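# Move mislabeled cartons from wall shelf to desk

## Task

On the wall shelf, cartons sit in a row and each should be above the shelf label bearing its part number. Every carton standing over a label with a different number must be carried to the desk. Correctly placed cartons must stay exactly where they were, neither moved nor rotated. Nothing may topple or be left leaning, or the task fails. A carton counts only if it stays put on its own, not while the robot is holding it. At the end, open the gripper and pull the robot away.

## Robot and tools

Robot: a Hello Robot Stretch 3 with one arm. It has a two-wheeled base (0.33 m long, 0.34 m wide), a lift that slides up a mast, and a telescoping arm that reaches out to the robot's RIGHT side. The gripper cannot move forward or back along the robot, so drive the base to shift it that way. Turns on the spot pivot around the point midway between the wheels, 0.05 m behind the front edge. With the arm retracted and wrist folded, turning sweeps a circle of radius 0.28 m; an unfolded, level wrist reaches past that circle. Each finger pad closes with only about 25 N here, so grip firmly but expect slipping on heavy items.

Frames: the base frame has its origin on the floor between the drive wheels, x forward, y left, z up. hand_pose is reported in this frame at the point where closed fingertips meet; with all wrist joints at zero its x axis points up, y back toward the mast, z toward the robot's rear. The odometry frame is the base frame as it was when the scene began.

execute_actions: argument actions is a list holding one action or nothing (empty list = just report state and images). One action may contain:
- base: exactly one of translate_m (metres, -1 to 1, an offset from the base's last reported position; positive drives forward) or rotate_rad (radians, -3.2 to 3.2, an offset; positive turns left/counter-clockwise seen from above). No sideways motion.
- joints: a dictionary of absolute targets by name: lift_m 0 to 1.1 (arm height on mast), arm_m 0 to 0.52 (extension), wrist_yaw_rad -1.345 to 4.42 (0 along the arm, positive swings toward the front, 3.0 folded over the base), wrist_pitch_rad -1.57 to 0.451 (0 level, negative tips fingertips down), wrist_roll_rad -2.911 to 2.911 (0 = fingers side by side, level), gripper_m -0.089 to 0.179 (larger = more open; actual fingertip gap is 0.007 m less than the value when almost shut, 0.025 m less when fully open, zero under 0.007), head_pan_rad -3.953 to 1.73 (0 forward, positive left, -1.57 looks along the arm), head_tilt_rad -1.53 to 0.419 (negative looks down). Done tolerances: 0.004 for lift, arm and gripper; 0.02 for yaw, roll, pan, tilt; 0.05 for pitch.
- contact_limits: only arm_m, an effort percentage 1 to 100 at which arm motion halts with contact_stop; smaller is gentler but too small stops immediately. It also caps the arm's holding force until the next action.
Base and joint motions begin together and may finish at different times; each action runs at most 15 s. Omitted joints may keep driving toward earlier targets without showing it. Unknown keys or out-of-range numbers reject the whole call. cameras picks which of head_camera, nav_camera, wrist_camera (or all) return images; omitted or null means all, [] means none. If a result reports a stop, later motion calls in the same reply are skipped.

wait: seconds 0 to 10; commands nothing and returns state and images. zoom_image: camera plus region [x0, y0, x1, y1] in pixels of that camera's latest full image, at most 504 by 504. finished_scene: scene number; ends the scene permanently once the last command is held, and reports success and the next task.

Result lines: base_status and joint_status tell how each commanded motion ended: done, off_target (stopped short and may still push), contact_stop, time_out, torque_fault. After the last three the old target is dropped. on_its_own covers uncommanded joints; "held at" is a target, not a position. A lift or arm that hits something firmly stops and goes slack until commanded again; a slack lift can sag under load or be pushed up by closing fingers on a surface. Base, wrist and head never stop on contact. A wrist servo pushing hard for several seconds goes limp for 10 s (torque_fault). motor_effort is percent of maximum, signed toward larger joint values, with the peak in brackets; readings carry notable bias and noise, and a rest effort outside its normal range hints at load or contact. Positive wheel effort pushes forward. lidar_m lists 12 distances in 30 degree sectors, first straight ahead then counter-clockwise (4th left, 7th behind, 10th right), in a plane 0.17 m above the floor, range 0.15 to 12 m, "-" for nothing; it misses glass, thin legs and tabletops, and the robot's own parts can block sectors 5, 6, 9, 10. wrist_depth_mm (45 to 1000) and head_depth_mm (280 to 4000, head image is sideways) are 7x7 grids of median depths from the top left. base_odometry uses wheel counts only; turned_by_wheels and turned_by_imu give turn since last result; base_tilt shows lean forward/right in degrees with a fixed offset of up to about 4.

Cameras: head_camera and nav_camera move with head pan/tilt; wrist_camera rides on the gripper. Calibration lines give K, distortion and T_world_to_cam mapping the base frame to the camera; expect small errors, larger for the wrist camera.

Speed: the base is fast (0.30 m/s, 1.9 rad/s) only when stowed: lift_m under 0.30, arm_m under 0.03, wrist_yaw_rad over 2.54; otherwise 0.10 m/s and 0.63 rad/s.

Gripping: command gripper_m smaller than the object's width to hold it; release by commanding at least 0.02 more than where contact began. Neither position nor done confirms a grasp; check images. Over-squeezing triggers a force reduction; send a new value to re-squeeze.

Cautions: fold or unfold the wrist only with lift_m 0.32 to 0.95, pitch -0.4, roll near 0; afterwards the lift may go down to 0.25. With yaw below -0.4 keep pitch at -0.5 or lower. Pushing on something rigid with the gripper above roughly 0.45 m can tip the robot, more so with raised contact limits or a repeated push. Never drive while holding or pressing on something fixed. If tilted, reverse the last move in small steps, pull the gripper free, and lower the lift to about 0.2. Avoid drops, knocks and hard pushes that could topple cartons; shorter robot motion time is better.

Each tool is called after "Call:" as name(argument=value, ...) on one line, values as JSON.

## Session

Call:
execute_actions(actions=[])

Scene clock: 0.00 s.
base_odometry: x=+0.000 y=+0.000 heading=+0.000 (m, m, rad; odometry frame)
turned_by_wheels: +0.000 (rad since the last result)
turned_by_imu: +0.000 (rad since the last result)
base_tilt: forward=+1.9 right=+0.7 (deg)
lidar_m: 2.09 1.71 2.16 1.42 1.79 1.71 2.56 2.54 2.35 1.96 1.96 2.09
head_depth_mm: 1985 2599 2604 2621 2606 2108 2459 / 2010 2512 2510 2510 2508 1921 2428 / 2023 2433 2428 2412 2434 1891 2385 / 2031 2337 2333 2335 2332 1743 2332 / 2038 2270 2236 2249 2277 1725 2249 / 2067 2187 2188 2199 2188 1703 2176 / 2067 2126 2114 2121 2106 1687 2098
base_status: not commanded
joint_positions: lift_m=+0.424 arm_m=-0.002 wrist_yaw_rad=+2.959 wrist_pitch_rad=-0.339 wrist_roll_rad=-0.016 gripper_m=+0.037 head_pan_rad=+0.020 head_tilt_rad=+0.010
joint_status: not commanded
motor_effort: left_wheel=+1 right_wheel=+0 lift_m=+30 arm_m=+0 wrist_yaw_rad=+0 wrist_pitch_rad=+8 wrist_roll_rad=+0 gripper_m=+1 head_pan_rad=-1 head_tilt_rad=+2 (%)
hand_pose: x=+0.0211 y=+0.0871 z=+0.4552 quat_wxyz=(+0.182, +0.699, +0.057, +0.689) (m; base frame)
wrist_depth_mm: - - - - - - - / - - - - - - - / - - - - - - - / - - - - - - - / 868 - 945 927 941 965 987 / 696 709 - 745 755 759 792 / 602 618 613 630 628 651 657
pictures: head_camera (sideways: a quarter turn clockwise sets it upright), nav_camera (sideways: a quarter turn counterclockwise sets it upright), wrist_camera
camera_calibration (this result's frames):
head_camera: T_world_to_cam=[[0.0405915, -0.0275649, -0.998796, 1.31449], [-0.0135973, 0.999512, -0.0281373, 0.0430276], [0.999083, 0.0147231, 0.0401969, -0.0968683], [0, 0, 0, 1]] pos_world=[0.0440075, -0.00534661, 1.31801]
nav_camera: T_world_to_cam=[[-0.0482535, 0.0332761, 0.998281, -1.25846], [-0.0156282, -0.999348, 0.0325563, 0.00964089], [0.998713, -0.0140304, 0.0487421, -0.107685], [0, 0, 0, 1]] pos_world=[0.046972, 0.0500003, 1.26123]
wrist_camera: T_world_to_cam=[[0.977986, -0.202983, 0.0483778, -0.0281347], [-0.0583146, -0.488465, -0.870633, 0.468102], [0.200355, 0.848646, -0.489549, 0.309714], [0, 0, 0, 1]] pos_world=[-0.00724026, -0.0398978, 0.560526]
Images, in order (width x height): head_camera 896x504, nav_camera 672x504, wrist_camera 644x364.

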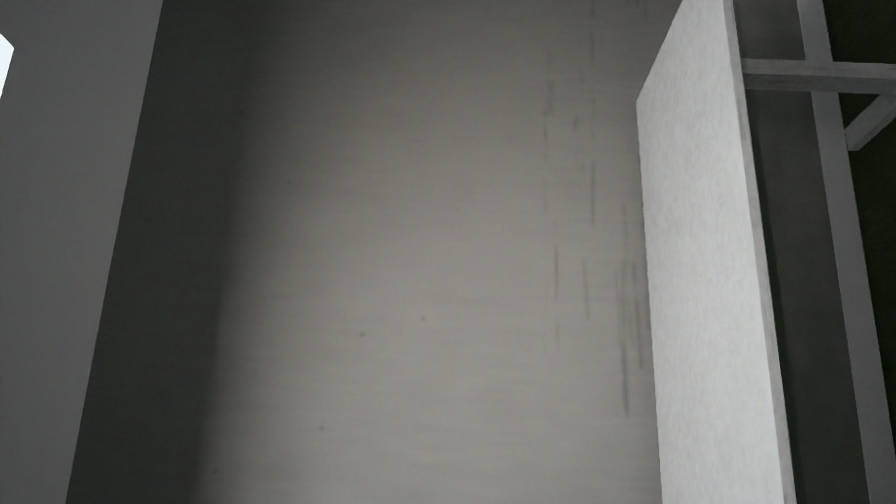

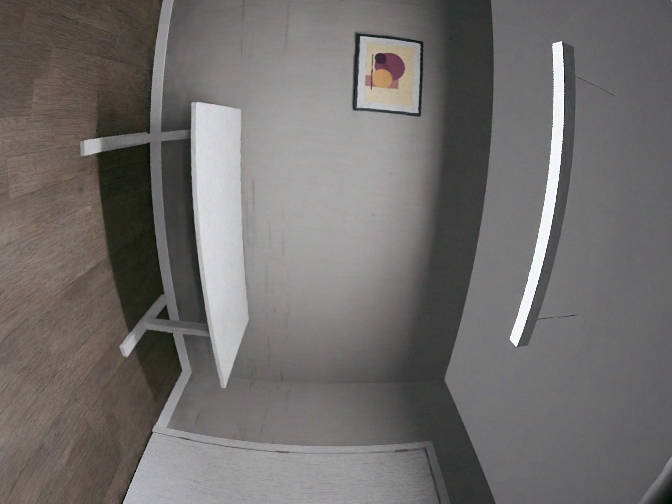

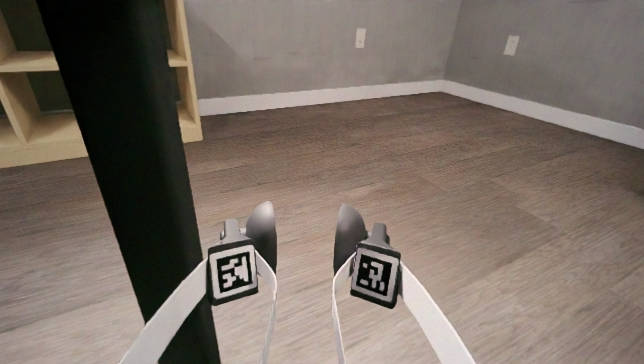

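Desk ahead; shelf probably behind.

Call:
execute_actions(actions=[{"joints":{"head_pan_rad":-3.14,"head_tilt_rad":-0.3}}], cameras=["head_camera","nav_camera"])

Scene clock: 3.97 s.
base_odometry: x=+0.000 y=+0.000 heading=+0.000 (m, m, rad; odometry frame)
turned_by_wheels: +0.000 (rad since the last result)
turned_by_imu: -0.001 (rad since the last result)
base_tilt: forward=+2.0 right=+0.7 (deg)
lidar_m: 2.09 1.70 2.15 1.42 1.79 1.71 2.55 2.54 2.36 1.96 1.96 2.10
head_depth_mm: 2670 2822 2915 3094 2878 2114 1640 / 2598 2733 2927 3092 2947 2114 1639 / 2514 2660 2799 2951 2935 2095 1635 / 2434 2547 2702 2854 2887 2078 1626 / 2364 2456 2603 2726 2811 2075 1626 / 2283 2404 2513 2639 2731 2063 1612 / 2223 2341 2419 2544 2652 2062 1611
base_status: not commanded
joint_positions: lift_m=+0.424 arm_m=-0.002 wrist_yaw_rad=+2.959 wrist_pitch_rad=-0.339 wrist_roll_rad=-0.016 gripper_m=+0.037 head_pan_rad=-3.133 head_tilt_rad=-0.296
joint_status: all done
motor_effort: left_wheel=+0(0) right_wheel=+0(0) lift_m=+30(30) arm_m=+0(0) wrist_yaw_rad=+0(0) wrist_pitch_rad=+8(8) wrist_roll_rad=+0(0) gripper_m=+1(0) head_pan_rad=-4(48) head_tilt_rad=-1(22) (%)
hand_pose: x=+0.0211 y=+0.0871 z=+0.4552 quat_wxyz=(+0.182, +0.699, +0.057, +0.689) (m; base frame)
wrist_depth_mm: - - - - - - - / - - - - - - - / - - - - - - - / - - - - - - - / 870 - 929 917 931 962 965 / 712 736 - 736 775 780 779 / 602 616 625 627 636 649 655
pictures: head_camera (sideways: a quarter turn clockwise sets it upright), nav_camera (sideways: a quarter turn counterclockwise sets it upright)
camera_calibration (this result's frames):
head_camera: T_world_to_cam=[[0.262448, 0.0306715, -0.964459, 1.26804], [0.0116388, -0.999523, -0.0286195, 0.04349], [-0.964876, -0.00371402, -0.26268, 0.309379], [0, 0, 0, 1]] pos_world=[-0.034788, 0.00572564, 1.30548]
nav_camera: T_world_to_cam=[[-0.255043, -0.0364662, 0.966242, -1.21509], [0.0148948, 0.999022, 0.0416348, -0.00234971], [-0.966815, 0.0250107, -0.254251, 0.298727], [0, 0, 0, 1]] pos_world=[-0.0210519, -0.0494336, 1.25012]
Images, in order (width x height): head_camera 896x504, nav_camera 672x504.

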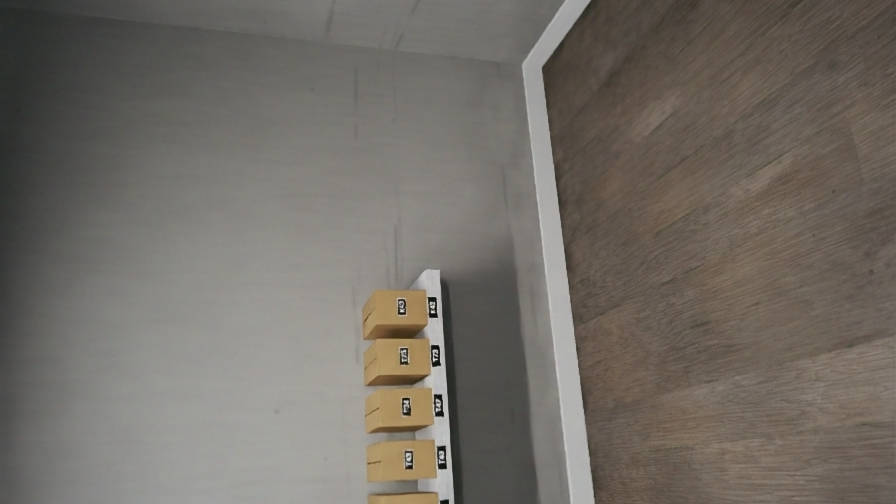

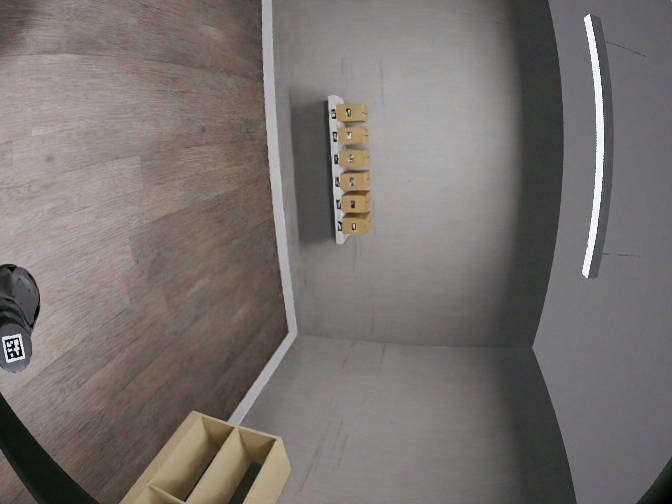

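Call:
execute_actions(actions=[{"joints":{"lift_m":0.28,"head_pan_rad":0,"head_tilt_rad":-0.4}}], cameras=[])

Call:
execute_actions(actions=[{"base":{"rotate_rad":-2.82}}], cameras=[])

Call:
execute_actions(actions=[{"base":{"translate_m":1.0}}], cameras=["head_camera","nav_camera"])

Scene clock: 13.43 s.
base_odometry: x=+0.000 y=+0.000 heading=+0.000 (m, m, rad; odometry frame)
turned_by_wheels: +0.000 (rad since the last result)
turned_by_imu: -0.001 (rad since the last result)
base_tilt: forward=+1.9 right=+0.8 (deg)
lidar_m: 2.09 1.71 2.15 1.43 1.79 1.71 2.54 2.54 2.36 1.97 1.96 2.10
head_depth_mm: 2270 2463 2656 2884 2439 1861 1494 / 2198 2376 2517 2248 2327 1868 1487 / 2130 2290 2385 2651 2404 1841 1484 / 2063 2203 2313 1898 2396 1848 1484 / 2003 2135 2232 1881 2423 1829 1481 / 1943 2065 2184 1727 2391 1816 1487 / 1885 1992 2111 1720 2367 1834 1464
base_status: not commanded
joint_positions: lift_m=+0.281 arm_m=-0.002 wrist_yaw_rad=+2.959 wrist_pitch_rad=-0.339 wrist_roll_rad=-0.016 gripper_m=+0.037 head_pan_rad=-0.007 head_tilt_rad=-0.395
joint_status: all done
motor_effort: left_wheel=+0(1) right_wheel=+1(1) lift_m=+15(28) arm_m=+0(0) wrist_yaw_rad=-1(0) wrist_pitch_rad=+8(8) wrist_roll_rad=+1(0) gripper_m=+0(2) head_pan_rad=+5(44) head_tilt_rad=-2(14) (%)
hand_pose: x=+0.0211 y=+0.0871 z=+0.3114 quat_wxyz=(+0.182, +0.699, +0.057, +0.689) (m; base frame)
wrist_depth_mm: - - - - - - - / - - - - - - - / - - - - - - - / 812 - 878 900 907 936 961 / 634 - 698 690 706 721 729 / 523 538 - 544 564 572 585 / 451 462 - 469 468 482 487
pictures: none
No camera images: the call's "cameras" was empty. Leave "cameras" out to get every camera's image.

Scene clock: 16.27 s.
base_odometry: x=+0.000 y=+0.000 heading=-2.820 (m, m, rad; odometry frame)
turned_by_wheels: -2.820 (rad since the last result)
turned_by_imu: -2.852 (rad since the last result)
base_tilt: forward=+2.0 right=+0.7 (deg)
lidar_m: 2.54 2.64 2.02 1.96 2.01 2.09 1.71 2.28 1.86 1.42 1.45 2.54
head_depth_mm: 2250 2414 2554 2764 2465 1868 1496 / 2268 2405 2431 2774 2441 1853 1497 / 2252 2423 2474 2805 2428 1857 1493 / 2233 2397 2390 2773 2422 1839 1476 / 2252 2400 2386 2772 2398 1836 1470 / 2243 2404 2582 2781 2377 1816 1478 / 2257 2405 2564 2799 2365 1806 1474
base_status: done
joint_positions: lift_m=+0.281 arm_m=-0.002 wrist_yaw_rad=+2.959 wrist_pitch_rad=-0.339 wrist_roll_rad=-0.016 gripper_m=+0.037 head_pan_rad=-0.007 head_tilt_rad=-0.395
joint_status: not commanded
motor_effort: left_wheel=+4(17) right_wheel=-3(9) lift_m=+16(15) arm_m=+0(0) wrist_yaw_rad=+0(0) wrist_pitch_rad=+7(8) wrist_roll_rad=+0(1) gripper_m=+0(0) head_pan_rad=+4(3) head_tilt_rad=-2(1) (%)
hand_pose: x=+0.0211 y=+0.0871 z=+0.3114 quat_wxyz=(+0.182, +0.699, +0.057, +0.689) (m; base frame)
wrist_depth_mm: - - - - - - - / - - - - - - - / - - - - - - - / 805 - 861 886 926 931 960 / 640 - 694 689 703 713 715 / 527 526 - 548 570 570 581 / 450 473 - 466 470 481 491
pictures: none
No camera images: the call's "cameras" was empty. Leave "cameras" out to get every camera's image.

Scene clock: 21.37 s.
base_odometry: x=-0.949 y=-0.316 heading=-2.820 (m, m, rad; odometry frame)
turned_by_wheels: +0.000 (rad since the last result)
turned_by_imu: +0.004 (rad since the last result)
base_tilt: forward=+1.9 right=+0.9 (deg)
lidar_m: 1.55 1.61 2.03 1.95 2.03 2.77 2.70 2.53 1.53 1.75 1.86 1.61
head_depth_mm: 1347 1435 1543 1408 1797 1862 1500 / 1342 1433 1543 1422 1797 1863 1491 / 1344 1439 1548 1422 1791 1846 1487 / 1349 1440 1535 1409 1781 1840 1483 / 1346 1434 1535 1404 1791 1832 1481 / 1340 1437 1529 1401 1787 1823 1471 / 1343 1436 1532 1651 1788 1826 1465
base_status: done
joint_positions: lift_m=+0.281 arm_m=-0.002 wrist_yaw_rad=+2.959 wrist_pitch_rad=-0.339 wrist_roll_rad=-0.016 gripper_m=+0.037 head_pan_rad=-0.007 head_tilt_rad=-0.396
joint_status: not commanded
motor_effort: left_wheel=+3(16) right_wheel=-2(6) lift_m=+16(15) arm_m=+0(0) wrist_yaw_rad=+0(1) wrist_pitch_rad=+8(8) wrist_roll_rad=+0(0) gripper_m=+1(2) head_pan_rad=+4(3) head_tilt_rad=-2(2) (%)
hand_pose: x=+0.0211 y=+0.0871 z=+0.3114 quat_wxyz=(+0.182, +0.699, +0.057, +0.689) (m; base frame)
wrist_depth_mm: - - - - - - - / - - - - - - - / - - - - - - - / 823 - 868 880 916 952 989 / 642 - 701 691 695 712 729 / 525 524 - 546 563 573 583 / 455 460 - 470 465 477 485
pictures: head_camera (sideways: a quarter turn clockwise sets it upright), nav_camera (sideways: a quarter turn counterclockwise sets it upright)
camera_calibration (this result's frames):
head_camera: T_world_to_cam=[[-0.35772, -0.0258716, -0.93347, 1.23136], [0.00128421, 0.999602, -0.0281966, 0.0429989], [0.933828, -0.0112852, -0.357544, 0.42126], [0, 0, 0, 1]] pos_world=[0.047041, -0.00637067, 1.30127]
nav_camera: T_world_to_cam=[[0.350622, 0.0317808, 0.935978, -1.17926], [-0.0263773, -0.998692, 0.0437913, -0.00489986], [0.936146, -0.0400427, -0.349325, 0.410856], [0, 0, 0, 1]] pos_world=[0.0287241, 0.0490361, 1.2475]
Images, in order (width x height): head_camera 896x504, nav_camera 672x504.

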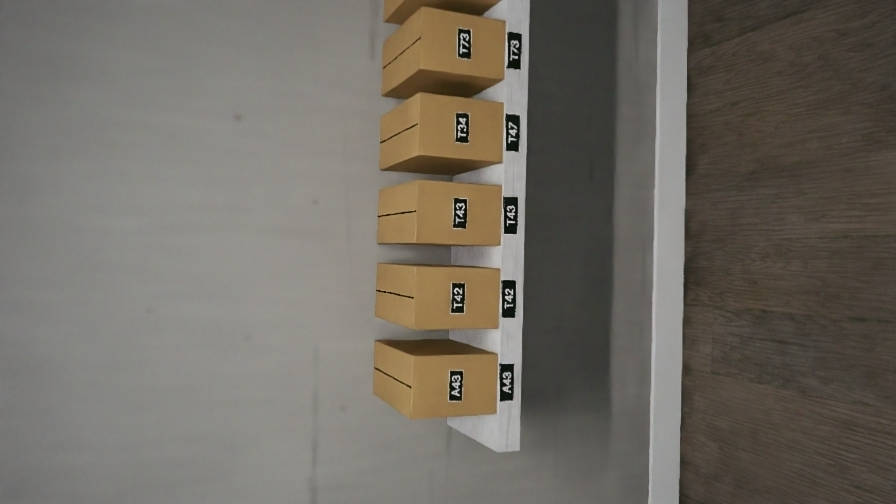

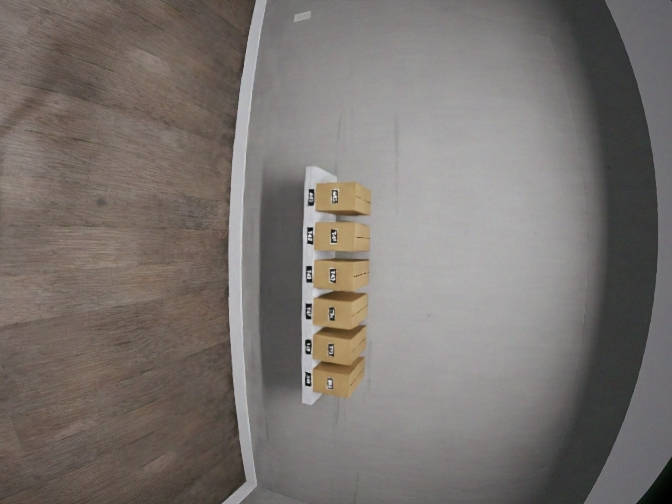

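Call:
zoom_image(camera="head_camera", region=[420, 0, 560, 220])

Call:
zoom_image(camera="head_camera", region=[420, 190, 560, 420])

Call:
execute_actions(actions=[{"base":{"translate_m":0.68},"joints":{"head_pan_rad":-0.45,"head_tilt_rad":-0.55}}], cameras=["head_camera"])

Region (420, 0, 560, 220) of head_camera's 896x504 image, scaled by 2.291, with more detail than that image has; it fills the left 321 columns of this view, and the rest is white.

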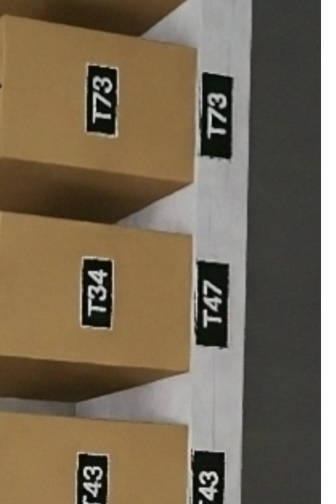

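Region (420, 190, 560, 420) of head_camera's 896x504 image, scaled by 2.191, with more detail than that image has; it fills the left 307 columns of this view, and the rest is white.

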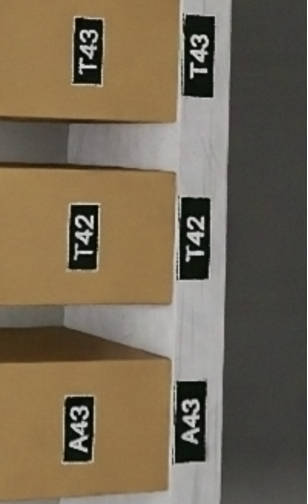

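Scene clock: 31.60 s.
base_odometry: x=-1.594 y=-0.531 heading=-2.820 (m, m, rad; odometry frame)
turned_by_wheels: +0.000 (rad since the last result)
turned_by_imu: +0.002 (rad since the last result)
base_tilt: forward=+2.0 right=+0.7 (deg)
lidar_m: 0.87 0.91 1.25 1.94 2.03 2.80 3.36 2.33 1.55 1.80 1.22 0.91
head_depth_mm: 933 1039 1161 957 1522 1608 1345 / 894 982 1081 940 986 1556 1343 / 854 934 1036 879 919 1480 1339 / 816 893 985 916 868 1415 1326 / 783 854 935 870 835 1316 1326 / 752 816 896 925 768 1239 1317 / 724 784 853 861 737 822 1263
base_status: done
joint_positions: lift_m=+0.281 arm_m=-0.002 wrist_yaw_rad=+2.959 wrist_pitch_rad=-0.339 wrist_roll_rad=-0.016 gripper_m=+0.037 head_pan_rad=-0.443 head_tilt_rad=-0.544
joint_status: all done
motor_effort: left_wheel=+3(14) right_wheel=-2(6) lift_m=+16(15) arm_m=-1(0) wrist_yaw_rad=+0(0) wrist_pitch_rad=+7(7) wrist_roll_rad=+0(0) gripper_m=-1(0) head_pan_rad=-4(36) head_tilt_rad=-3(17) (%)
hand_pose: x=+0.0211 y=+0.0871 z=+0.3114 quat_wxyz=(+0.182, +0.699, +0.057, +0.689) (m; base frame)
wrist_depth_mm: - - - - - - 859 / - - - - - - 857 / - - - - - - 852 / 803 - 878 886 913 953 851 / 642 - 688 679 702 717 728 / 527 532 - 547 570 573 583 / 454 466 - 466 471 482 491
pictures: head_camera (sideways: a quarter turn clockwise sets it upright)
camera_calibration (this result's frames):
head_camera: T_world_to_cam=[[-0.455828, 0.184892, -0.870652, 1.15], [0.419684, 0.907267, -0.0270571, 0.0389579], [0.784912, -0.377732, -0.491154, 0.596032], [0, 0, 0, 1]] pos_world=[0.0400194, -0.0228303, 1.29505]
Images, in order (width x height): head_camera 896x504.

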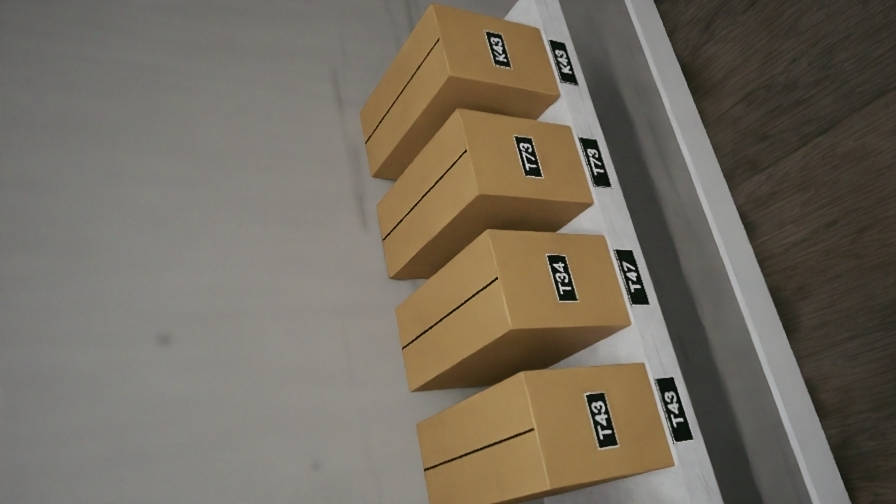

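Call:
zoom_image(camera="head_camera", region=[460, 10, 630, 200])

Region (460, 10, 630, 200) of head_camera's 896x504 image, scaled by 2.653, with more detail than that image has; it fills the left 451 columns of this view, and the rest is white.

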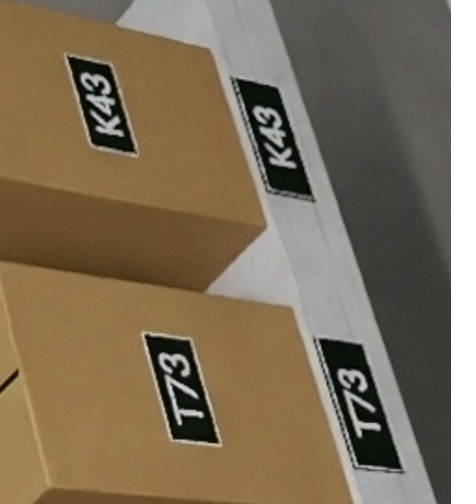

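Call:
execute_actions(actions=[{"base":{"rotate_rad":1.552},"joints":{"head_pan_rad":-1.57,"head_tilt_rad":-0.5,"lift_m":0.9,"wrist_pitch_rad":-0.4}}], cameras=[])

Call:
execute_actions(actions=[{"base":{"translate_m":-0.25},"joints":{"wrist_yaw_rad":0,"gripper_m":0.142}}], cameras=[])

Call:
execute_actions(actions=[{"joints":{"lift_m":1.1,"wrist_pitch_rad":-1.2,"wrist_roll_rad":0,"arm_m":0.15}}], cameras=[])

Call:
execute_actions(actions=[{"joints":{"arm_m":0.5}}], cameras=["head_camera","wrist_camera"])

Scene clock: 45.50 s.
base_odometry: x=-1.594 y=-0.531 heading=-1.268 (m, m, rad; odometry frame)
turned_by_wheels: +1.552 (rad since the last result)
turned_by_imu: +1.569 (rad since the last result)
base_tilt: forward=+2.1 right=+0.7 (deg)
lidar_m: 1.95 2.02 2.74 3.35 2.34 1.55 1.80 1.26 0.91 0.87 0.91 1.23
head_depth_mm: 737 802 877 925 770 829 - / 739 802 874 938 796 849 - / 737 803 876 926 764 830 1337 / 737 801 877 937 846 840 1328 / 738 800 874 919 755 825 1326 / 739 800 873 937 800 833 1325 / 738 800 871 920 754 827 1318
base_status: done
joint_positions: lift_m=+0.899 arm_m=-0.002 wrist_yaw_rad=+2.959 wrist_pitch_rad=-0.413 wrist_roll_rad=-0.016 gripper_m=+0.037 head_pan_rad=-1.563 head_tilt_rad=-0.507
joint_status: all done
motor_effort: left_wheel=-2(12) right_wheel=+3(11) lift_m=+43(45) arm_m=-1(1) wrist_yaw_rad=+0(1) wrist_pitch_rad=+7(7) wrist_roll_rad=+0(1) gripper_m=+0(0) head_pan_rad=-5(45) head_tilt_rad=+2(8) (%)
hand_pose: x=+0.0196 y=+0.0786 z=+0.9131 quat_wxyz=(+0.207, +0.697, +0.083, +0.682) (m; base frame)
wrist_depth_mm: - - - - - - - / - - - - - - - / - - - - - - - / - - - - - - - / - - - - - - - / - - - - - - - / - - - - - - -
pictures: none
No camera images: the call's "cameras" was empty. Leave "cameras" out to get every camera's image.

Scene clock: 49.30 s.
base_odometry: x=-1.668 y=-0.293 heading=-1.268 (m, m, rad; odometry frame)
turned_by_wheels: +0.000 (rad since the last result)
turned_by_imu: -0.002 (rad since the last result)
base_tilt: forward=+1.9 right=+0.9 (deg)
lidar_m: 2.20 2.27 3.09 3.36 1.72 1.33 1.55 1.26 0.91 0.88 0.91 1.23
head_depth_mm: 741 803 879 943 800 849 - / 742 807 878 928 767 821 - / 740 805 880 944 809 818 - / 741 803 876 926 760 812 - / 742 801 875 939 786 840 1335 / 740 805 877 923 759 828 1323 / 737 801 877 923 793 830 1313
base_status: done
joint_positions: lift_m=+0.899 arm_m=-0.002 wrist_yaw_rad=+0.003 wrist_pitch_rad=-0.413 wrist_roll_rad=-0.016 gripper_m=+0.142 head_pan_rad=-1.563 head_tilt_rad=-0.507
joint_status: all done
motor_effort: left_wheel=-2(9) right_wheel=+3(5) lift_m=+43(43) arm_m=-1(1) wrist_yaw_rad=-2(4) wrist_pitch_rad=+7(7) wrist_roll_rad=+1(1) gripper_m=+0(100) head_pan_rad=-5(4) head_tilt_rad=+3(3) (%)
hand_pose: x=-0.0209 y=-0.3677 z=+0.9131 quat_wxyz=(+0.698, +0.147, -0.686, -0.143) (m; base frame)
wrist_depth_mm: 578 567 575 579 574 580 580 / 590 607 609 626 625 624 641 / 422 452 468 462 477 501 698 / 460 458 470 461 462 475 764 / 503 493 507 512 514 524 849 / 953 990 967 989 972 943 - / - - - - - - -
pictures: none
No camera images: the call's "cameras" was empty. Leave "cameras" out to get every camera's image.

Scene clock: 51.97 s.
base_odometry: x=-1.668 y=-0.293 heading=-1.268 (m, m, rad; odometry frame)
turned_by_wheels: +0.000 (rad since the last result)
turned_by_imu: +0.000 (rad since the last result)
base_tilt: forward=+2.0 right=+0.8 (deg)
lidar_m: 2.20 2.28 3.08 3.36 1.72 1.33 1.55 1.26 0.91 0.88 0.91 1.23
head_depth_mm: - - 908 942 801 847 1347 / - - 914 927 761 833 1333 / 721 - - - 808 845 1335 / 731 804 867 - 759 829 1330 / 740 805 876 936 887 847 1331 / 739 802 877 925 753 832 1316 / 740 800 877 924 794 831 1320
base_status: not commanded
joint_positions: lift_m=+1.099 arm_m=+0.150 wrist_yaw_rad=+0.002 wrist_pitch_rad=-1.202 wrist_roll_rad=-0.005 gripper_m=+0.142 head_pan_rad=-1.563 head_tilt_rad=-0.507
joint_status: all done
motor_effort: left_wheel=-2(2) right_wheel=+3(3) lift_m=+43(46) arm_m=+4(3) wrist_yaw_rad=-1(2) wrist_pitch_rad=+0(6) wrist_roll_rad=+4(6) gripper_m=+1(2) head_pan_rad=-4(4) head_tilt_rad=+3(3) (%)
hand_pose: x=-0.0215 y=-0.3646 z=+0.9904 quat_wxyz=(+0.585, +0.401, -0.581, -0.399) (m; base frame)
wrist_depth_mm: 390 410 403 386 406 404 380 / 516 522 534 506 501 524 917 / - - - - - - - / - - - - - - - / - - - - - - - / - - - - - - - / - - - - - - -
pictures: none
No camera images: the call's "cameras" was empty. Leave "cameras" out to get every camera's image.

Scene clock: 55.77 s.
base_odometry: x=-1.668 y=-0.293 heading=-1.268 (m, m, rad; odometry frame)
turned_by_wheels: +0.000 (rad since the last result)
turned_by_imu: -0.001 (rad since the last result)
base_tilt: forward=+2.0 right=+0.9 (deg)
lidar_m: 2.19 2.27 3.07 3.36 1.72 1.34 1.55 1.26 0.91 0.88 0.90 1.23
head_depth_mm: - 804 879 943 801 848 1339 / 741 814 881 927 765 832 1333 / - 813 878 940 810 843 1335 / 732 803 886 926 758 830 1329 / 740 803 877 939 787 836 1329 / 740 801 877 926 757 833 1325 / 739 802 874 922 793 831 1324
base_status: not commanded
joint_positions: lift_m=+1.099 arm_m=+0.500 wrist_yaw_rad=+0.001 wrist_pitch_rad=-1.202 wrist_roll_rad=-0.005 gripper_m=+0.142 head_pan_rad=-1.563 head_tilt_rad=-0.507
joint_status: all done
motor_effort: left_wheel=-2(3) right_wheel=+3(3) lift_m=+43(43) arm_m=+3(3) wrist_yaw_rad=-1(2) wrist_pitch_rad=+1(1) wrist_roll_rad=+4(4) gripper_m=+0(0) head_pan_rad=-3(5) head_tilt_rad=+3(4) (%)
hand_pose: x=-0.0215 y=-0.7145 z=+0.9904 quat_wxyz=(+0.585, +0.401, -0.581, -0.399) (m; base frame)
wrist_depth_mm: 248 247 246 244 243 242 241 / 323 322 323 320 318 314 314 / 326 321 331 329 340 341 350 / 313 308 319 319 328 330 338 / 308 302 325 308 359 320 325 / 310 288 300 297 353 342 314 / - 285 - 293 - - 313
pictures: head_camera (sideways: a quarter turn clockwise sets it upright), wrist_camera
camera_calibration (this result's frames):
head_camera: T_world_to_cam=[[-0.0318465, 0.458343, -0.888205, 1.17031], [0.999491, 0.0163518, -0.0273986, 0.035867], [0.0019658, -0.888625, -0.45863, 0.558488], [0, 0, 0, 1]] pos_world=[0.000323552, -0.040701, 1.29659]
wrist_camera: T_world_to_cam=[[-0.998925, -0.0126726, 0.0445795, -0.077843], [-0.0210659, 0.980935, -0.193189, 0.919765], [-0.0412814, -0.193921, -0.980148, 0.996301], [0, 0, 0, 1]] pos_world=[-0.017255, -0.710013, 1.15768]
Images, in order (width x height): head_camera 896x504, wrist_camera 644x364.

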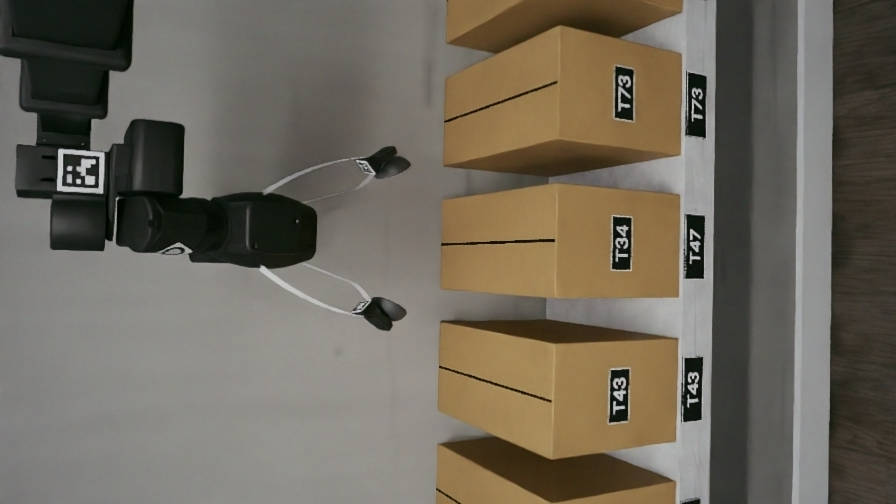

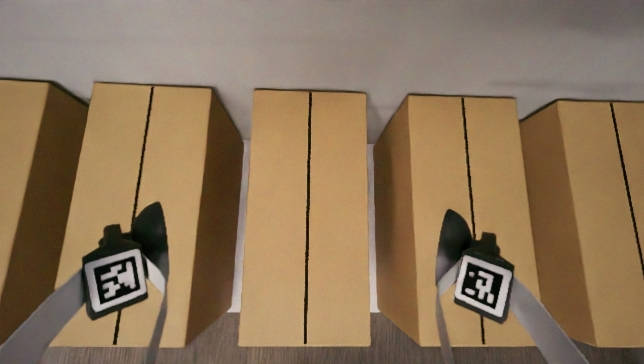

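Call:
execute_actions(actions=[{"base":{"translate_m":-0.005},"joints":{"arm_m":0.52,"lift_m":0.96}}], cameras=["head_camera","wrist_camera"])

Scene clock: 60.40 s.
base_odometry: x=-1.670 y=-0.288 heading=-1.268 (m, m, rad; odometry frame)
turned_by_wheels: +0.000 (rad since the last result)
turned_by_imu: -0.001 (rad since the last result)
base_tilt: forward=+2.0 right=+0.9 (deg)
lidar_m: 2.20 2.27 3.08 3.84 1.72 1.33 1.54 1.25 0.92 0.88 0.91 1.23
head_depth_mm: 741 806 859 - 786 847 1338 / 741 801 - 922 767 833 1339 / 740 794 902 941 785 869 1332 / 740 801 877 897 758 830 1332 / 740 803 876 930 833 856 1336 / 739 803 876 926 757 834 1323 / 737 799 874 923 777 831 1314
base_status: done
joint_positions: lift_m=+0.961 arm_m=+0.517 wrist_yaw_rad=+0.001 wrist_pitch_rad=-1.202 wrist_roll_rad=-0.005 gripper_m=+0.142 head_pan_rad=-1.563 head_tilt_rad=-0.507
joint_status: all done
joint sent to its limit — the command would take arm_m past its upper limit, so that joint was sent only as far as its limit.
motor_effort: left_wheel=-2(8) right_wheel=+3(5) lift_m=+15(41) arm_m=+4(5) wrist_yaw_rad=-1(1) wrist_pitch_rad=+0(1) wrist_roll_rad=+3(4) gripper_m=+2(0) head_pan_rad=-5(4) head_tilt_rad=+3(4) (%)
hand_pose: x=-0.0215 y=-0.7322 z=+0.8516 quat_wxyz=(+0.585, +0.401, -0.581, -0.399) (m; base frame)
wrist_depth_mm: 185 198 194 196 207 202 203 / 180 200 186 188 223 195 198 / 174 201 179 181 221 189 191 / 168 203 173 175 220 182 183 / 162 190 167 169 174 176 177 / 159 227 162 164 168 170 172 / 153 195 157 159 163 171 167
pictures: head_camera (sideways: a quarter turn clockwise sets it upright), wrist_camera
camera_calibration (this result's frames):
head_camera: T_world_to_cam=[[-0.0318466, 0.458343, -0.888205, 1.17031], [0.999491, 0.016352, -0.0273986, 0.0358669], [0.00196601, -0.888625, -0.45863, 0.558488], [0, 0, 0, 1]] pos_world=[0.000323561, -0.040701, 1.29659]
wrist_camera: T_world_to_cam=[[-0.998925, -0.0126807, 0.0445775, -0.0718858], [-0.0210659, 0.98097, -0.193011, 0.910116], [-0.0412817, -0.193742, -0.980184, 0.857066], [0, 0, 0, 1]] pos_world=[-0.017255, -0.727659, 1.01895]
Images, in order (width x height): head_camera 896x504, wrist_camera 644x364.

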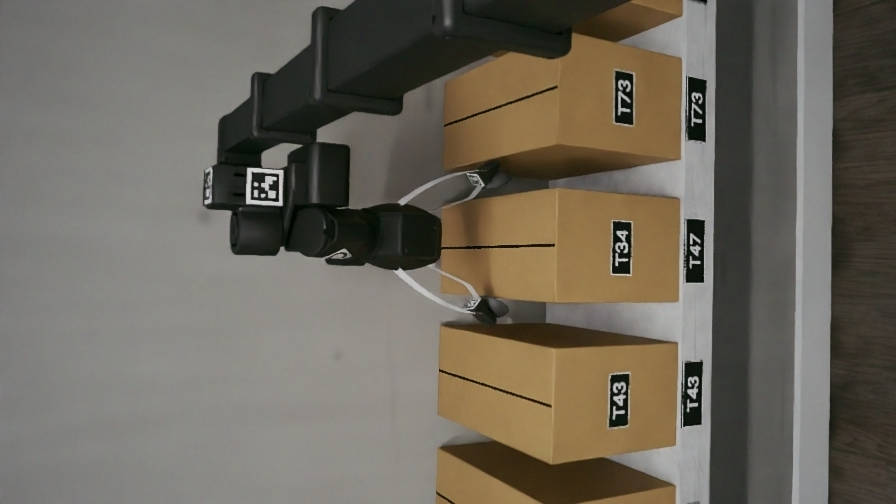

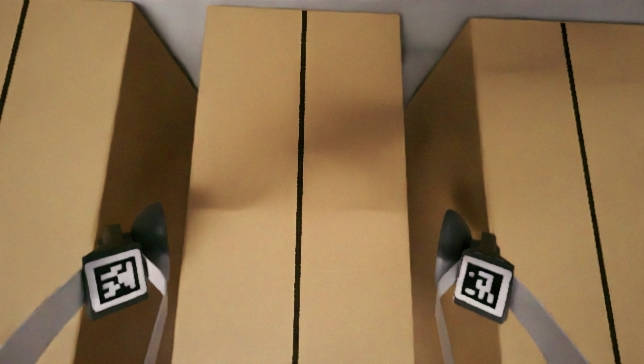

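Call:
execute_actions(actions=[{"base":{"translate_m":0.003}}], cameras=[])

Call:
execute_actions(actions=[{"joints":{"lift_m":0.935}}], cameras=["wrist_camera"])

Scene clock: 66.73 s.
base_odometry: x=-1.669 y=-0.291 heading=-1.268 (m, m, rad; odometry frame)
turned_by_wheels: +0.000 (rad since the last result)
turned_by_imu: -0.001 (rad since the last result)
base_tilt: forward=+2.1 right=+0.9 (deg)
lidar_m: 2.20 2.28 3.07 3.37 1.72 1.33 1.55 1.26 0.91 0.88 0.91 1.23
head_depth_mm: 742 805 857 - 774 847 1338 / 741 800 - 915 765 835 1342 / 742 794 902 940 797 841 1339 / 741 804 876 895 759 832 1332 / 740 804 879 935 806 836 1327 / 738 803 874 925 757 833 1323 / 740 801 879 920 783 832 1321
base_status: done
joint_positions: lift_m=+0.961 arm_m=+0.517 wrist_yaw_rad=+0.001 wrist_pitch_rad=-1.202 wrist_roll_rad=-0.005 gripper_m=+0.142 head_pan_rad=-1.563 head_tilt_rad=-0.507
joint_status: not commanded
motor_effort: left_wheel=-2(3) right_wheel=+3(11) lift_m=+16(15) arm_m=+3(4) wrist_yaw_rad=-1(1) wrist_pitch_rad=+0(1) wrist_roll_rad=+3(3) gripper_m=+0(0) head_pan_rad=-3(4) head_tilt_rad=+3(4) (%)
hand_pose: x=-0.0215 y=-0.7322 z=+0.8516 quat_wxyz=(+0.585, +0.401, -0.581, -0.399) (m; base frame)
wrist_depth_mm: 186 191 194 195 198 200 204 / 180 194 186 188 230 195 197 / 174 196 179 181 227 189 190 / 168 198 173 175 227 183 183 / 163 186 167 170 173 176 177 / 159 262 162 164 167 171 171 / 153 205 157 160 162 175 166
pictures: none
No camera images: the call's "cameras" was empty. Leave "cameras" out to get every camera's image.

Scene clock: 67.73 s.
base_odometry: x=-1.669 y=-0.291 heading=-1.268 (m, m, rad; odometry frame)
turned_by_wheels: +0.000 (rad since the last result)
turned_by_imu: +0.000 (rad since the last result)
base_tilt: forward=+1.9 right=+0.9 (deg)
lidar_m: 2.20 2.27 3.09 3.37 1.72 1.33 1.55 1.26 0.91 0.88 0.91 1.23
head_depth_mm: 740 806 869 - - 1236 1340 / 741 805 - 905 767 832 1345 / 741 801 - 939 795 842 1338 / 739 803 877 858 758 832 1326 / 739 801 876 937 804 835 1330 / 737 801 875 926 755 830 1324 / 738 802 877 925 785 833 1331
base_status: not commanded
joint_positions: lift_m=+0.936 arm_m=+0.517 wrist_yaw_rad=+0.001 wrist_pitch_rad=-1.202 wrist_roll_rad=-0.005 gripper_m=+0.142 head_pan_rad=-1.563 head_tilt_rad=-0.507
joint_status: all done
motor_effort: left_wheel=-2(2) right_wheel=+3(3) lift_m=+15(15) arm_m=+3(3) wrist_yaw_rad=-1(1) wrist_pitch_rad=+0(0) wrist_roll_rad=+3(3) gripper_m=+1(1) head_pan_rad=-5(4) head_tilt_rad=+4(3) (%)
hand_pose: x=-0.0215 y=-0.7322 z=+0.8267 quat_wxyz=(+0.585, +0.401, -0.581, -0.399) (m; base frame)
wrist_depth_mm: 159 192 164 166 171 175 175 / 154 194 158 161 164 169 169 / 149 196 153 155 158 168 162 / 144 184 148 149 152 166 156 / 141 162 142 145 147 155 152 / - 139 138 140 142 146 146 / 146 177 134 136 138 175 142
pictures: wrist_camera
camera_calibration (this result's frames):
wrist_camera: T_world_to_cam=[[-0.998925, -0.0126816, 0.0445772, -0.0707724], [-0.0210668, 0.98097, -0.193011, 0.905294], [-0.0412812, -0.193743, -0.980184, 0.832575], [0, 0, 0, 1]] pos_world=[-0.0172549, -0.727659, 0.993963]
Images, in order (width x height): wrist_camera 644x364.

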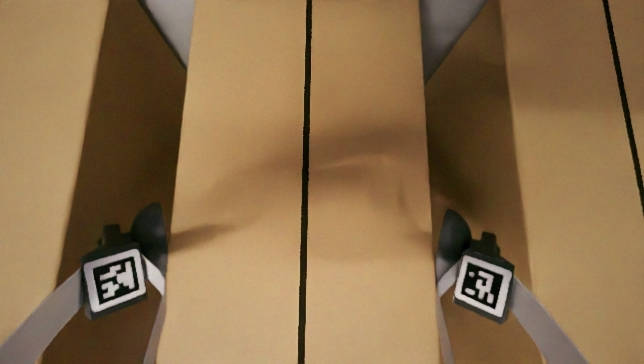

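Well centred. Down a bit more, grip.

Call:
execute_actions(actions=[{"joints":{"lift_m":0.92}}], cameras=[])

Call:
execute_actions(actions=[{"joints":{"gripper_m":0.05}}], cameras=[])

Call:
wait(seconds=1.5)

Call:
execute_actions(actions=[{"joints":{"lift_m":0.95}}], cameras=["head_camera","wrist_camera"])

Scene clock: 70.77 s.
base_odometry: x=-1.669 y=-0.291 heading=-1.268 (m, m, rad; odometry frame)
turned_by_wheels: +0.000 (rad since the last result)
turned_by_imu: -0.001 (rad since the last result)
base_tilt: forward=+1.9 right=+0.8 (deg)
lidar_m: 2.20 2.27 3.08 3.35 1.71 1.33 1.55 1.26 0.91 0.88 0.90 1.23
head_depth_mm: 742 807 881 - - 1240 1342 / 739 805 855 905 766 831 1339 / 740 806 - 942 793 846 1335 / 742 802 867 858 757 831 1331 / 741 804 875 937 801 836 1325 / 740 802 877 922 758 834 1325 / 739 800 874 922 785 833 1313
base_status: not commanded
joint_positions: lift_m=+0.921 arm_m=+0.517 wrist_yaw_rad=+0.001 wrist_pitch_rad=-1.201 wrist_roll_rad=-0.005 gripper_m=+0.142 head_pan_rad=-1.563 head_tilt_rad=-0.507
joint_status: all done
motor_effort: left_wheel=-2(2) right_wheel=+2(3) lift_m=+13(14) arm_m=+3(3) wrist_yaw_rad=-1(1) wrist_pitch_rad=+0(1) wrist_roll_rad=+3(3) gripper_m=-5(5) head_pan_rad=-4(4) head_tilt_rad=+3(3) (%)
hand_pose: x=-0.0215 y=-0.7323 z=+0.8118 quat_wxyz=(+0.585, +0.401, -0.581, -0.399) (m; base frame)
wrist_depth_mm: 144 191 148 150 154 170 158 / 141 180 142 145 148 169 152 / 139 182 137 139 142 168 146 / 139 172 133 135 137 167 141 / 136 129 129 130 132 156 136 / - 123 125 126 128 146 132 / 146 166 120 122 124 175 128
pictures: none
No camera images: the call's "cameras" was empty. Leave "cameras" out to get every camera's image.

Scene clock: 72.17 s.
base_odometry: x=-1.669 y=-0.291 heading=-1.268 (m, m, rad; odometry frame)
turned_by_wheels: +0.000 (rad since the last result)
turned_by_imu: +0.000 (rad since the last result)
base_tilt: forward=+2.0 right=+0.8 (deg)
lidar_m: 2.20 2.28 3.07 3.35 1.71 1.33 1.55 1.26 0.91 0.88 0.91 1.23
head_depth_mm: 741 806 877 - - 1241 1338 / 740 804 855 905 767 834 1337 / 743 803 - 940 794 847 1335 / 743 806 870 859 759 834 1327 / 741 802 877 939 799 841 1329 / 739 802 875 924 757 833 1325 / 740 799 872 926 784 831 1319
base_status: not commanded
joint_positions: lift_m=+0.921 arm_m=+0.517 wrist_yaw_rad=+0.001 wrist_pitch_rad=-1.198 wrist_roll_rad=-0.005 gripper_m=+0.105 head_pan_rad=-1.563 head_tilt_rad=-0.507
joint_status: gripper_m off_target (ended at +0.105, target +0.050)
motor_effort: left_wheel=-2(2) right_wheel=+2(2) lift_m=+12(12) arm_m=+3(3) wrist_yaw_rad=+0(1) wrist_pitch_rad=-2(1) wrist_roll_rad=+3(3) gripper_m=-100(100) head_pan_rad=-5(4) head_tilt_rad=+3(3) (%)
hand_pose: x=-0.0215 y=-0.7331 z=+0.8121 quat_wxyz=(+0.586, +0.400, -0.582, -0.398) (m; base frame)
wrist_depth_mm: 147 192 151 153 156 171 161 / 141 180 145 147 150 168 155 / 140 182 139 141 145 168 148 / 139 171 134 137 139 167 143 / 140 131 130 132 134 156 138 / 137 125 126 128 129 143 133 / 146 170 122 124 125 176 129
pictures: none
No camera images: the call's "cameras" was empty. Leave "cameras" out to get every camera's image.

Scene clock: 73.67 s.
base_odometry: x=-1.669 y=-0.291 heading=-1.268 (m, m, rad; odometry frame)
turned_by_wheels: +0.000 (rad since the last result)
turned_by_imu: +0.000 (rad since the last result)
base_tilt: forward=+2.1 right=+0.9 (deg)
lidar_m: 2.19 2.27 3.07 3.38 1.71 1.33 1.55 1.26 0.91 0.88 0.91 1.23
head_depth_mm: 742 805 879 - - 1239 1340 / 741 807 857 905 766 832 1337 / 742 803 - 933 795 846 1330 / 741 806 867 858 760 828 1332 / 741 802 876 941 801 836 1326 / 738 802 875 925 756 832 1322 / 738 803 877 922 783 832 1316
base_status: not commanded
joint_positions: lift_m=+0.921 arm_m=+0.517 wrist_yaw_rad=+0.001 wrist_pitch_rad=-1.198 wrist_roll_rad=-0.005 gripper_m=+0.085 head_pan_rad=-1.563 head_tilt_rad=-0.507
joint_status: gripper_m off_target (ended at +0.105, target +0.050)
on_its_own: gripper_m moved -0.020 toward your old target +0.050
motor_effort: left_wheel=-1(2) right_wheel=+2(2) lift_m=+12(12) arm_m=+3(3) wrist_yaw_rad=-1(1) wrist_pitch_rad=-2(1) wrist_roll_rad=+3(3) gripper_m=-100(100) head_pan_rad=-4(4) head_tilt_rad=+3(3) (%)
hand_pose: x=-0.0215 y=-0.7332 z=+0.8121 quat_wxyz=(+0.586, +0.400, -0.582, -0.398) (m; base frame)
wrist_depth_mm: 147 191 151 152 156 171 161 / 142 181 144 147 151 169 155 / 139 181 140 142 145 168 148 / 138 183 135 137 139 167 143 / 140 131 130 132 134 156 138 / 137 125 126 128 130 147 134 / 146 171 122 124 125 176 129
wait: 1.50 s; at rest by 0.27 s
pictures: head_camera (sideways: a quarter turn clockwise sets it upright), nav_camera (sideways: a quarter turn counterclockwise sets it upright), wrist_camera
camera_calibration (this result's frames):
head_camera: T_world_to_cam=[[-0.0318467, 0.458343, -0.888205, 1.17031], [0.999491, 0.0163521, -0.0273986, 0.035867], [0.00196612, -0.888625, -0.45863, 0.558488], [0, 0, 0, 1]] pos_world=[0.000323566, -0.040701, 1.29659]
nav_camera: T_world_to_cam=[[0.0376544, -0.45148, 0.891486, -1.1193], [-0.998933, 0.00687293, 0.0456734, -0.00141104], [-0.0267478, -0.892255, -0.45074, 0.548702], [0, 0, 0, 1]] pos_world=[0.0554134, -0.0157481, 1.24522]
wrist_camera: T_world_to_cam=[[-0.998925, -0.0125183, 0.0446274, -0.0700543], [-0.0210829, 0.980184, -0.196965, 0.906093], [-0.0412774, -0.197694, -0.979394, 0.814546], [0, 0, 0, 1]] pos_world=[-0.0172535, -0.727984, 0.979357]
Images, in order (width x height): head_camera 896x504, nav_camera 672x504, wrist_camera 644x364.

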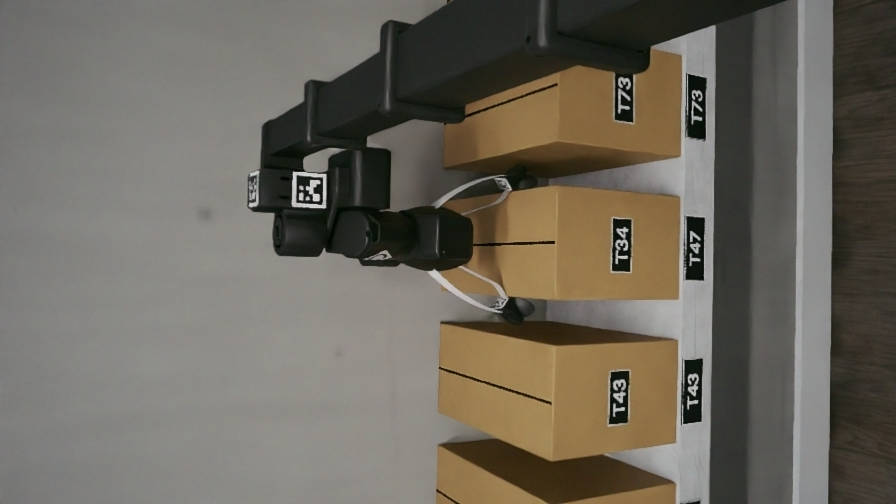

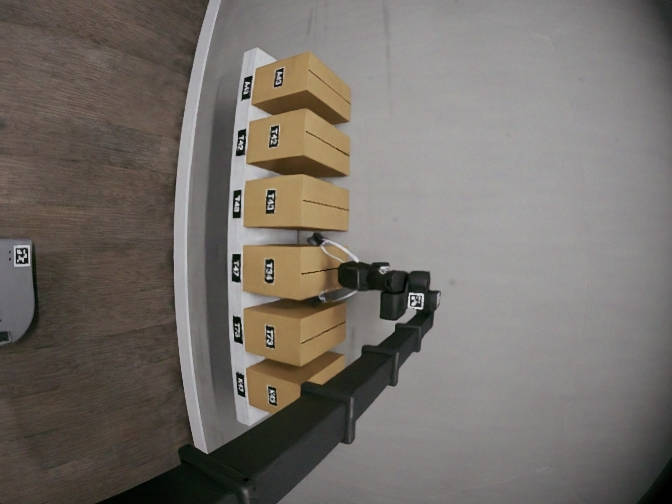

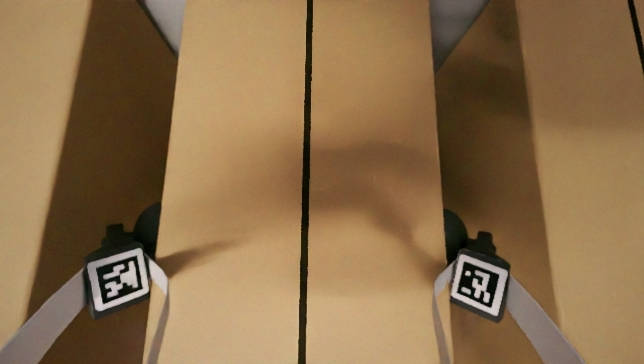

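Scene clock: 74.97 s.
base_odometry: x=-1.669 y=-0.291 heading=-1.268 (m, m, rad; odometry frame)
turned_by_wheels: +0.000 (rad since the last result)
turned_by_imu: +0.000 (rad since the last result)
base_tilt: forward=+2.0 right=+0.7 (deg)
lidar_m: 2.20 2.28 3.09 3.35 1.72 1.33 1.55 1.26 0.91 0.87 0.91 1.23
head_depth_mm: 742 804 866 - 780 851 1335 / 742 802 - 908 767 832 1338 / 740 793 914 929 796 843 1335 / 740 803 875 828 748 838 1330 / 739 801 876 935 806 837 1328 / 740 801 877 924 756 833 1325 / 739 802 876 923 783 833 1325
base_status: not commanded
joint_positions: lift_m=+0.949 arm_m=+0.517 wrist_yaw_rad=+0.001 wrist_pitch_rad=-1.206 wrist_roll_rad=-0.005 gripper_m=+0.077 head_pan_rad=-1.563 head_tilt_rad=-0.507
joint_status: all done
on_its_own: gripper_m moved -0.009 toward your old target +0.050
motor_effort: left_wheel=-2(2) right_wheel=+2(3) lift_m=+44(47) arm_m=+3(4) wrist_yaw_rad=-1(0) wrist_pitch_rad=+2(4) wrist_roll_rad=+3(3) gripper_m=-100(100) head_pan_rad=-4(5) head_tilt_rad=+3(3) (%)
hand_pose: x=-0.0215 y=-0.7313 z=+0.8401 quat_wxyz=(+0.584, +0.402, -0.581, -0.400) (m; base frame)
wrist_depth_mm: 173 192 147 149 152 189 191 / 167 180 143 145 147 183 183 / 162 182 138 141 143 176 176 / 157 183 134 137 139 171 171 / 152 131 131 133 135 165 165 / 148 127 127 130 131 158 160 / 147 171 124 126 128 175 155
pictures: head_camera (sideways: a quarter turn clockwise sets it upright), wrist_camera
camera_calibration (this result's frames):
head_camera: T_world_to_cam=[[-0.0318465, 0.458343, -0.888205, 1.17031], [0.999491, 0.0163519, -0.0273986, 0.0358669], [0.0019659, -0.888625, -0.45863, 0.558488], [0, 0, 0, 1]] pos_world=[0.000323557, -0.040701, 1.29659]
wrist_camera: T_world_to_cam=[[-0.998925, -0.0128344, 0.0445381, -0.0714401], [-0.0210673, 0.981628, -0.189636, 0.90471], [-0.041286, -0.190371, -0.980844, 0.848911], [0, 0, 0, 1]] pos_world=[-0.0172553, -0.727398, 1.0074]
Images, in order (width x height): head_camera 896x504, wrist_camera 644x364.

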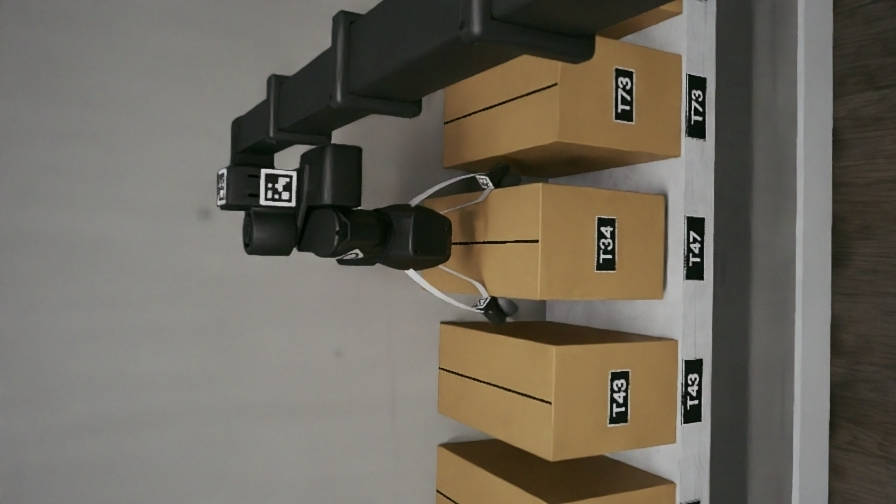

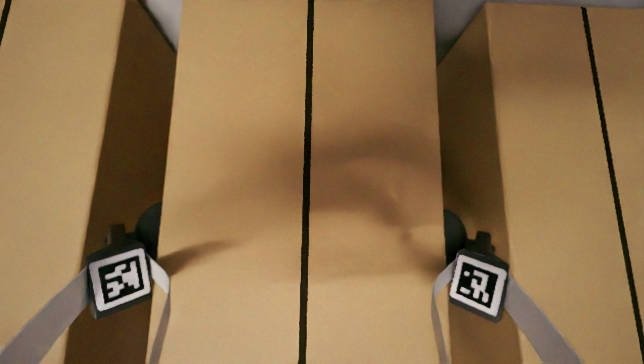

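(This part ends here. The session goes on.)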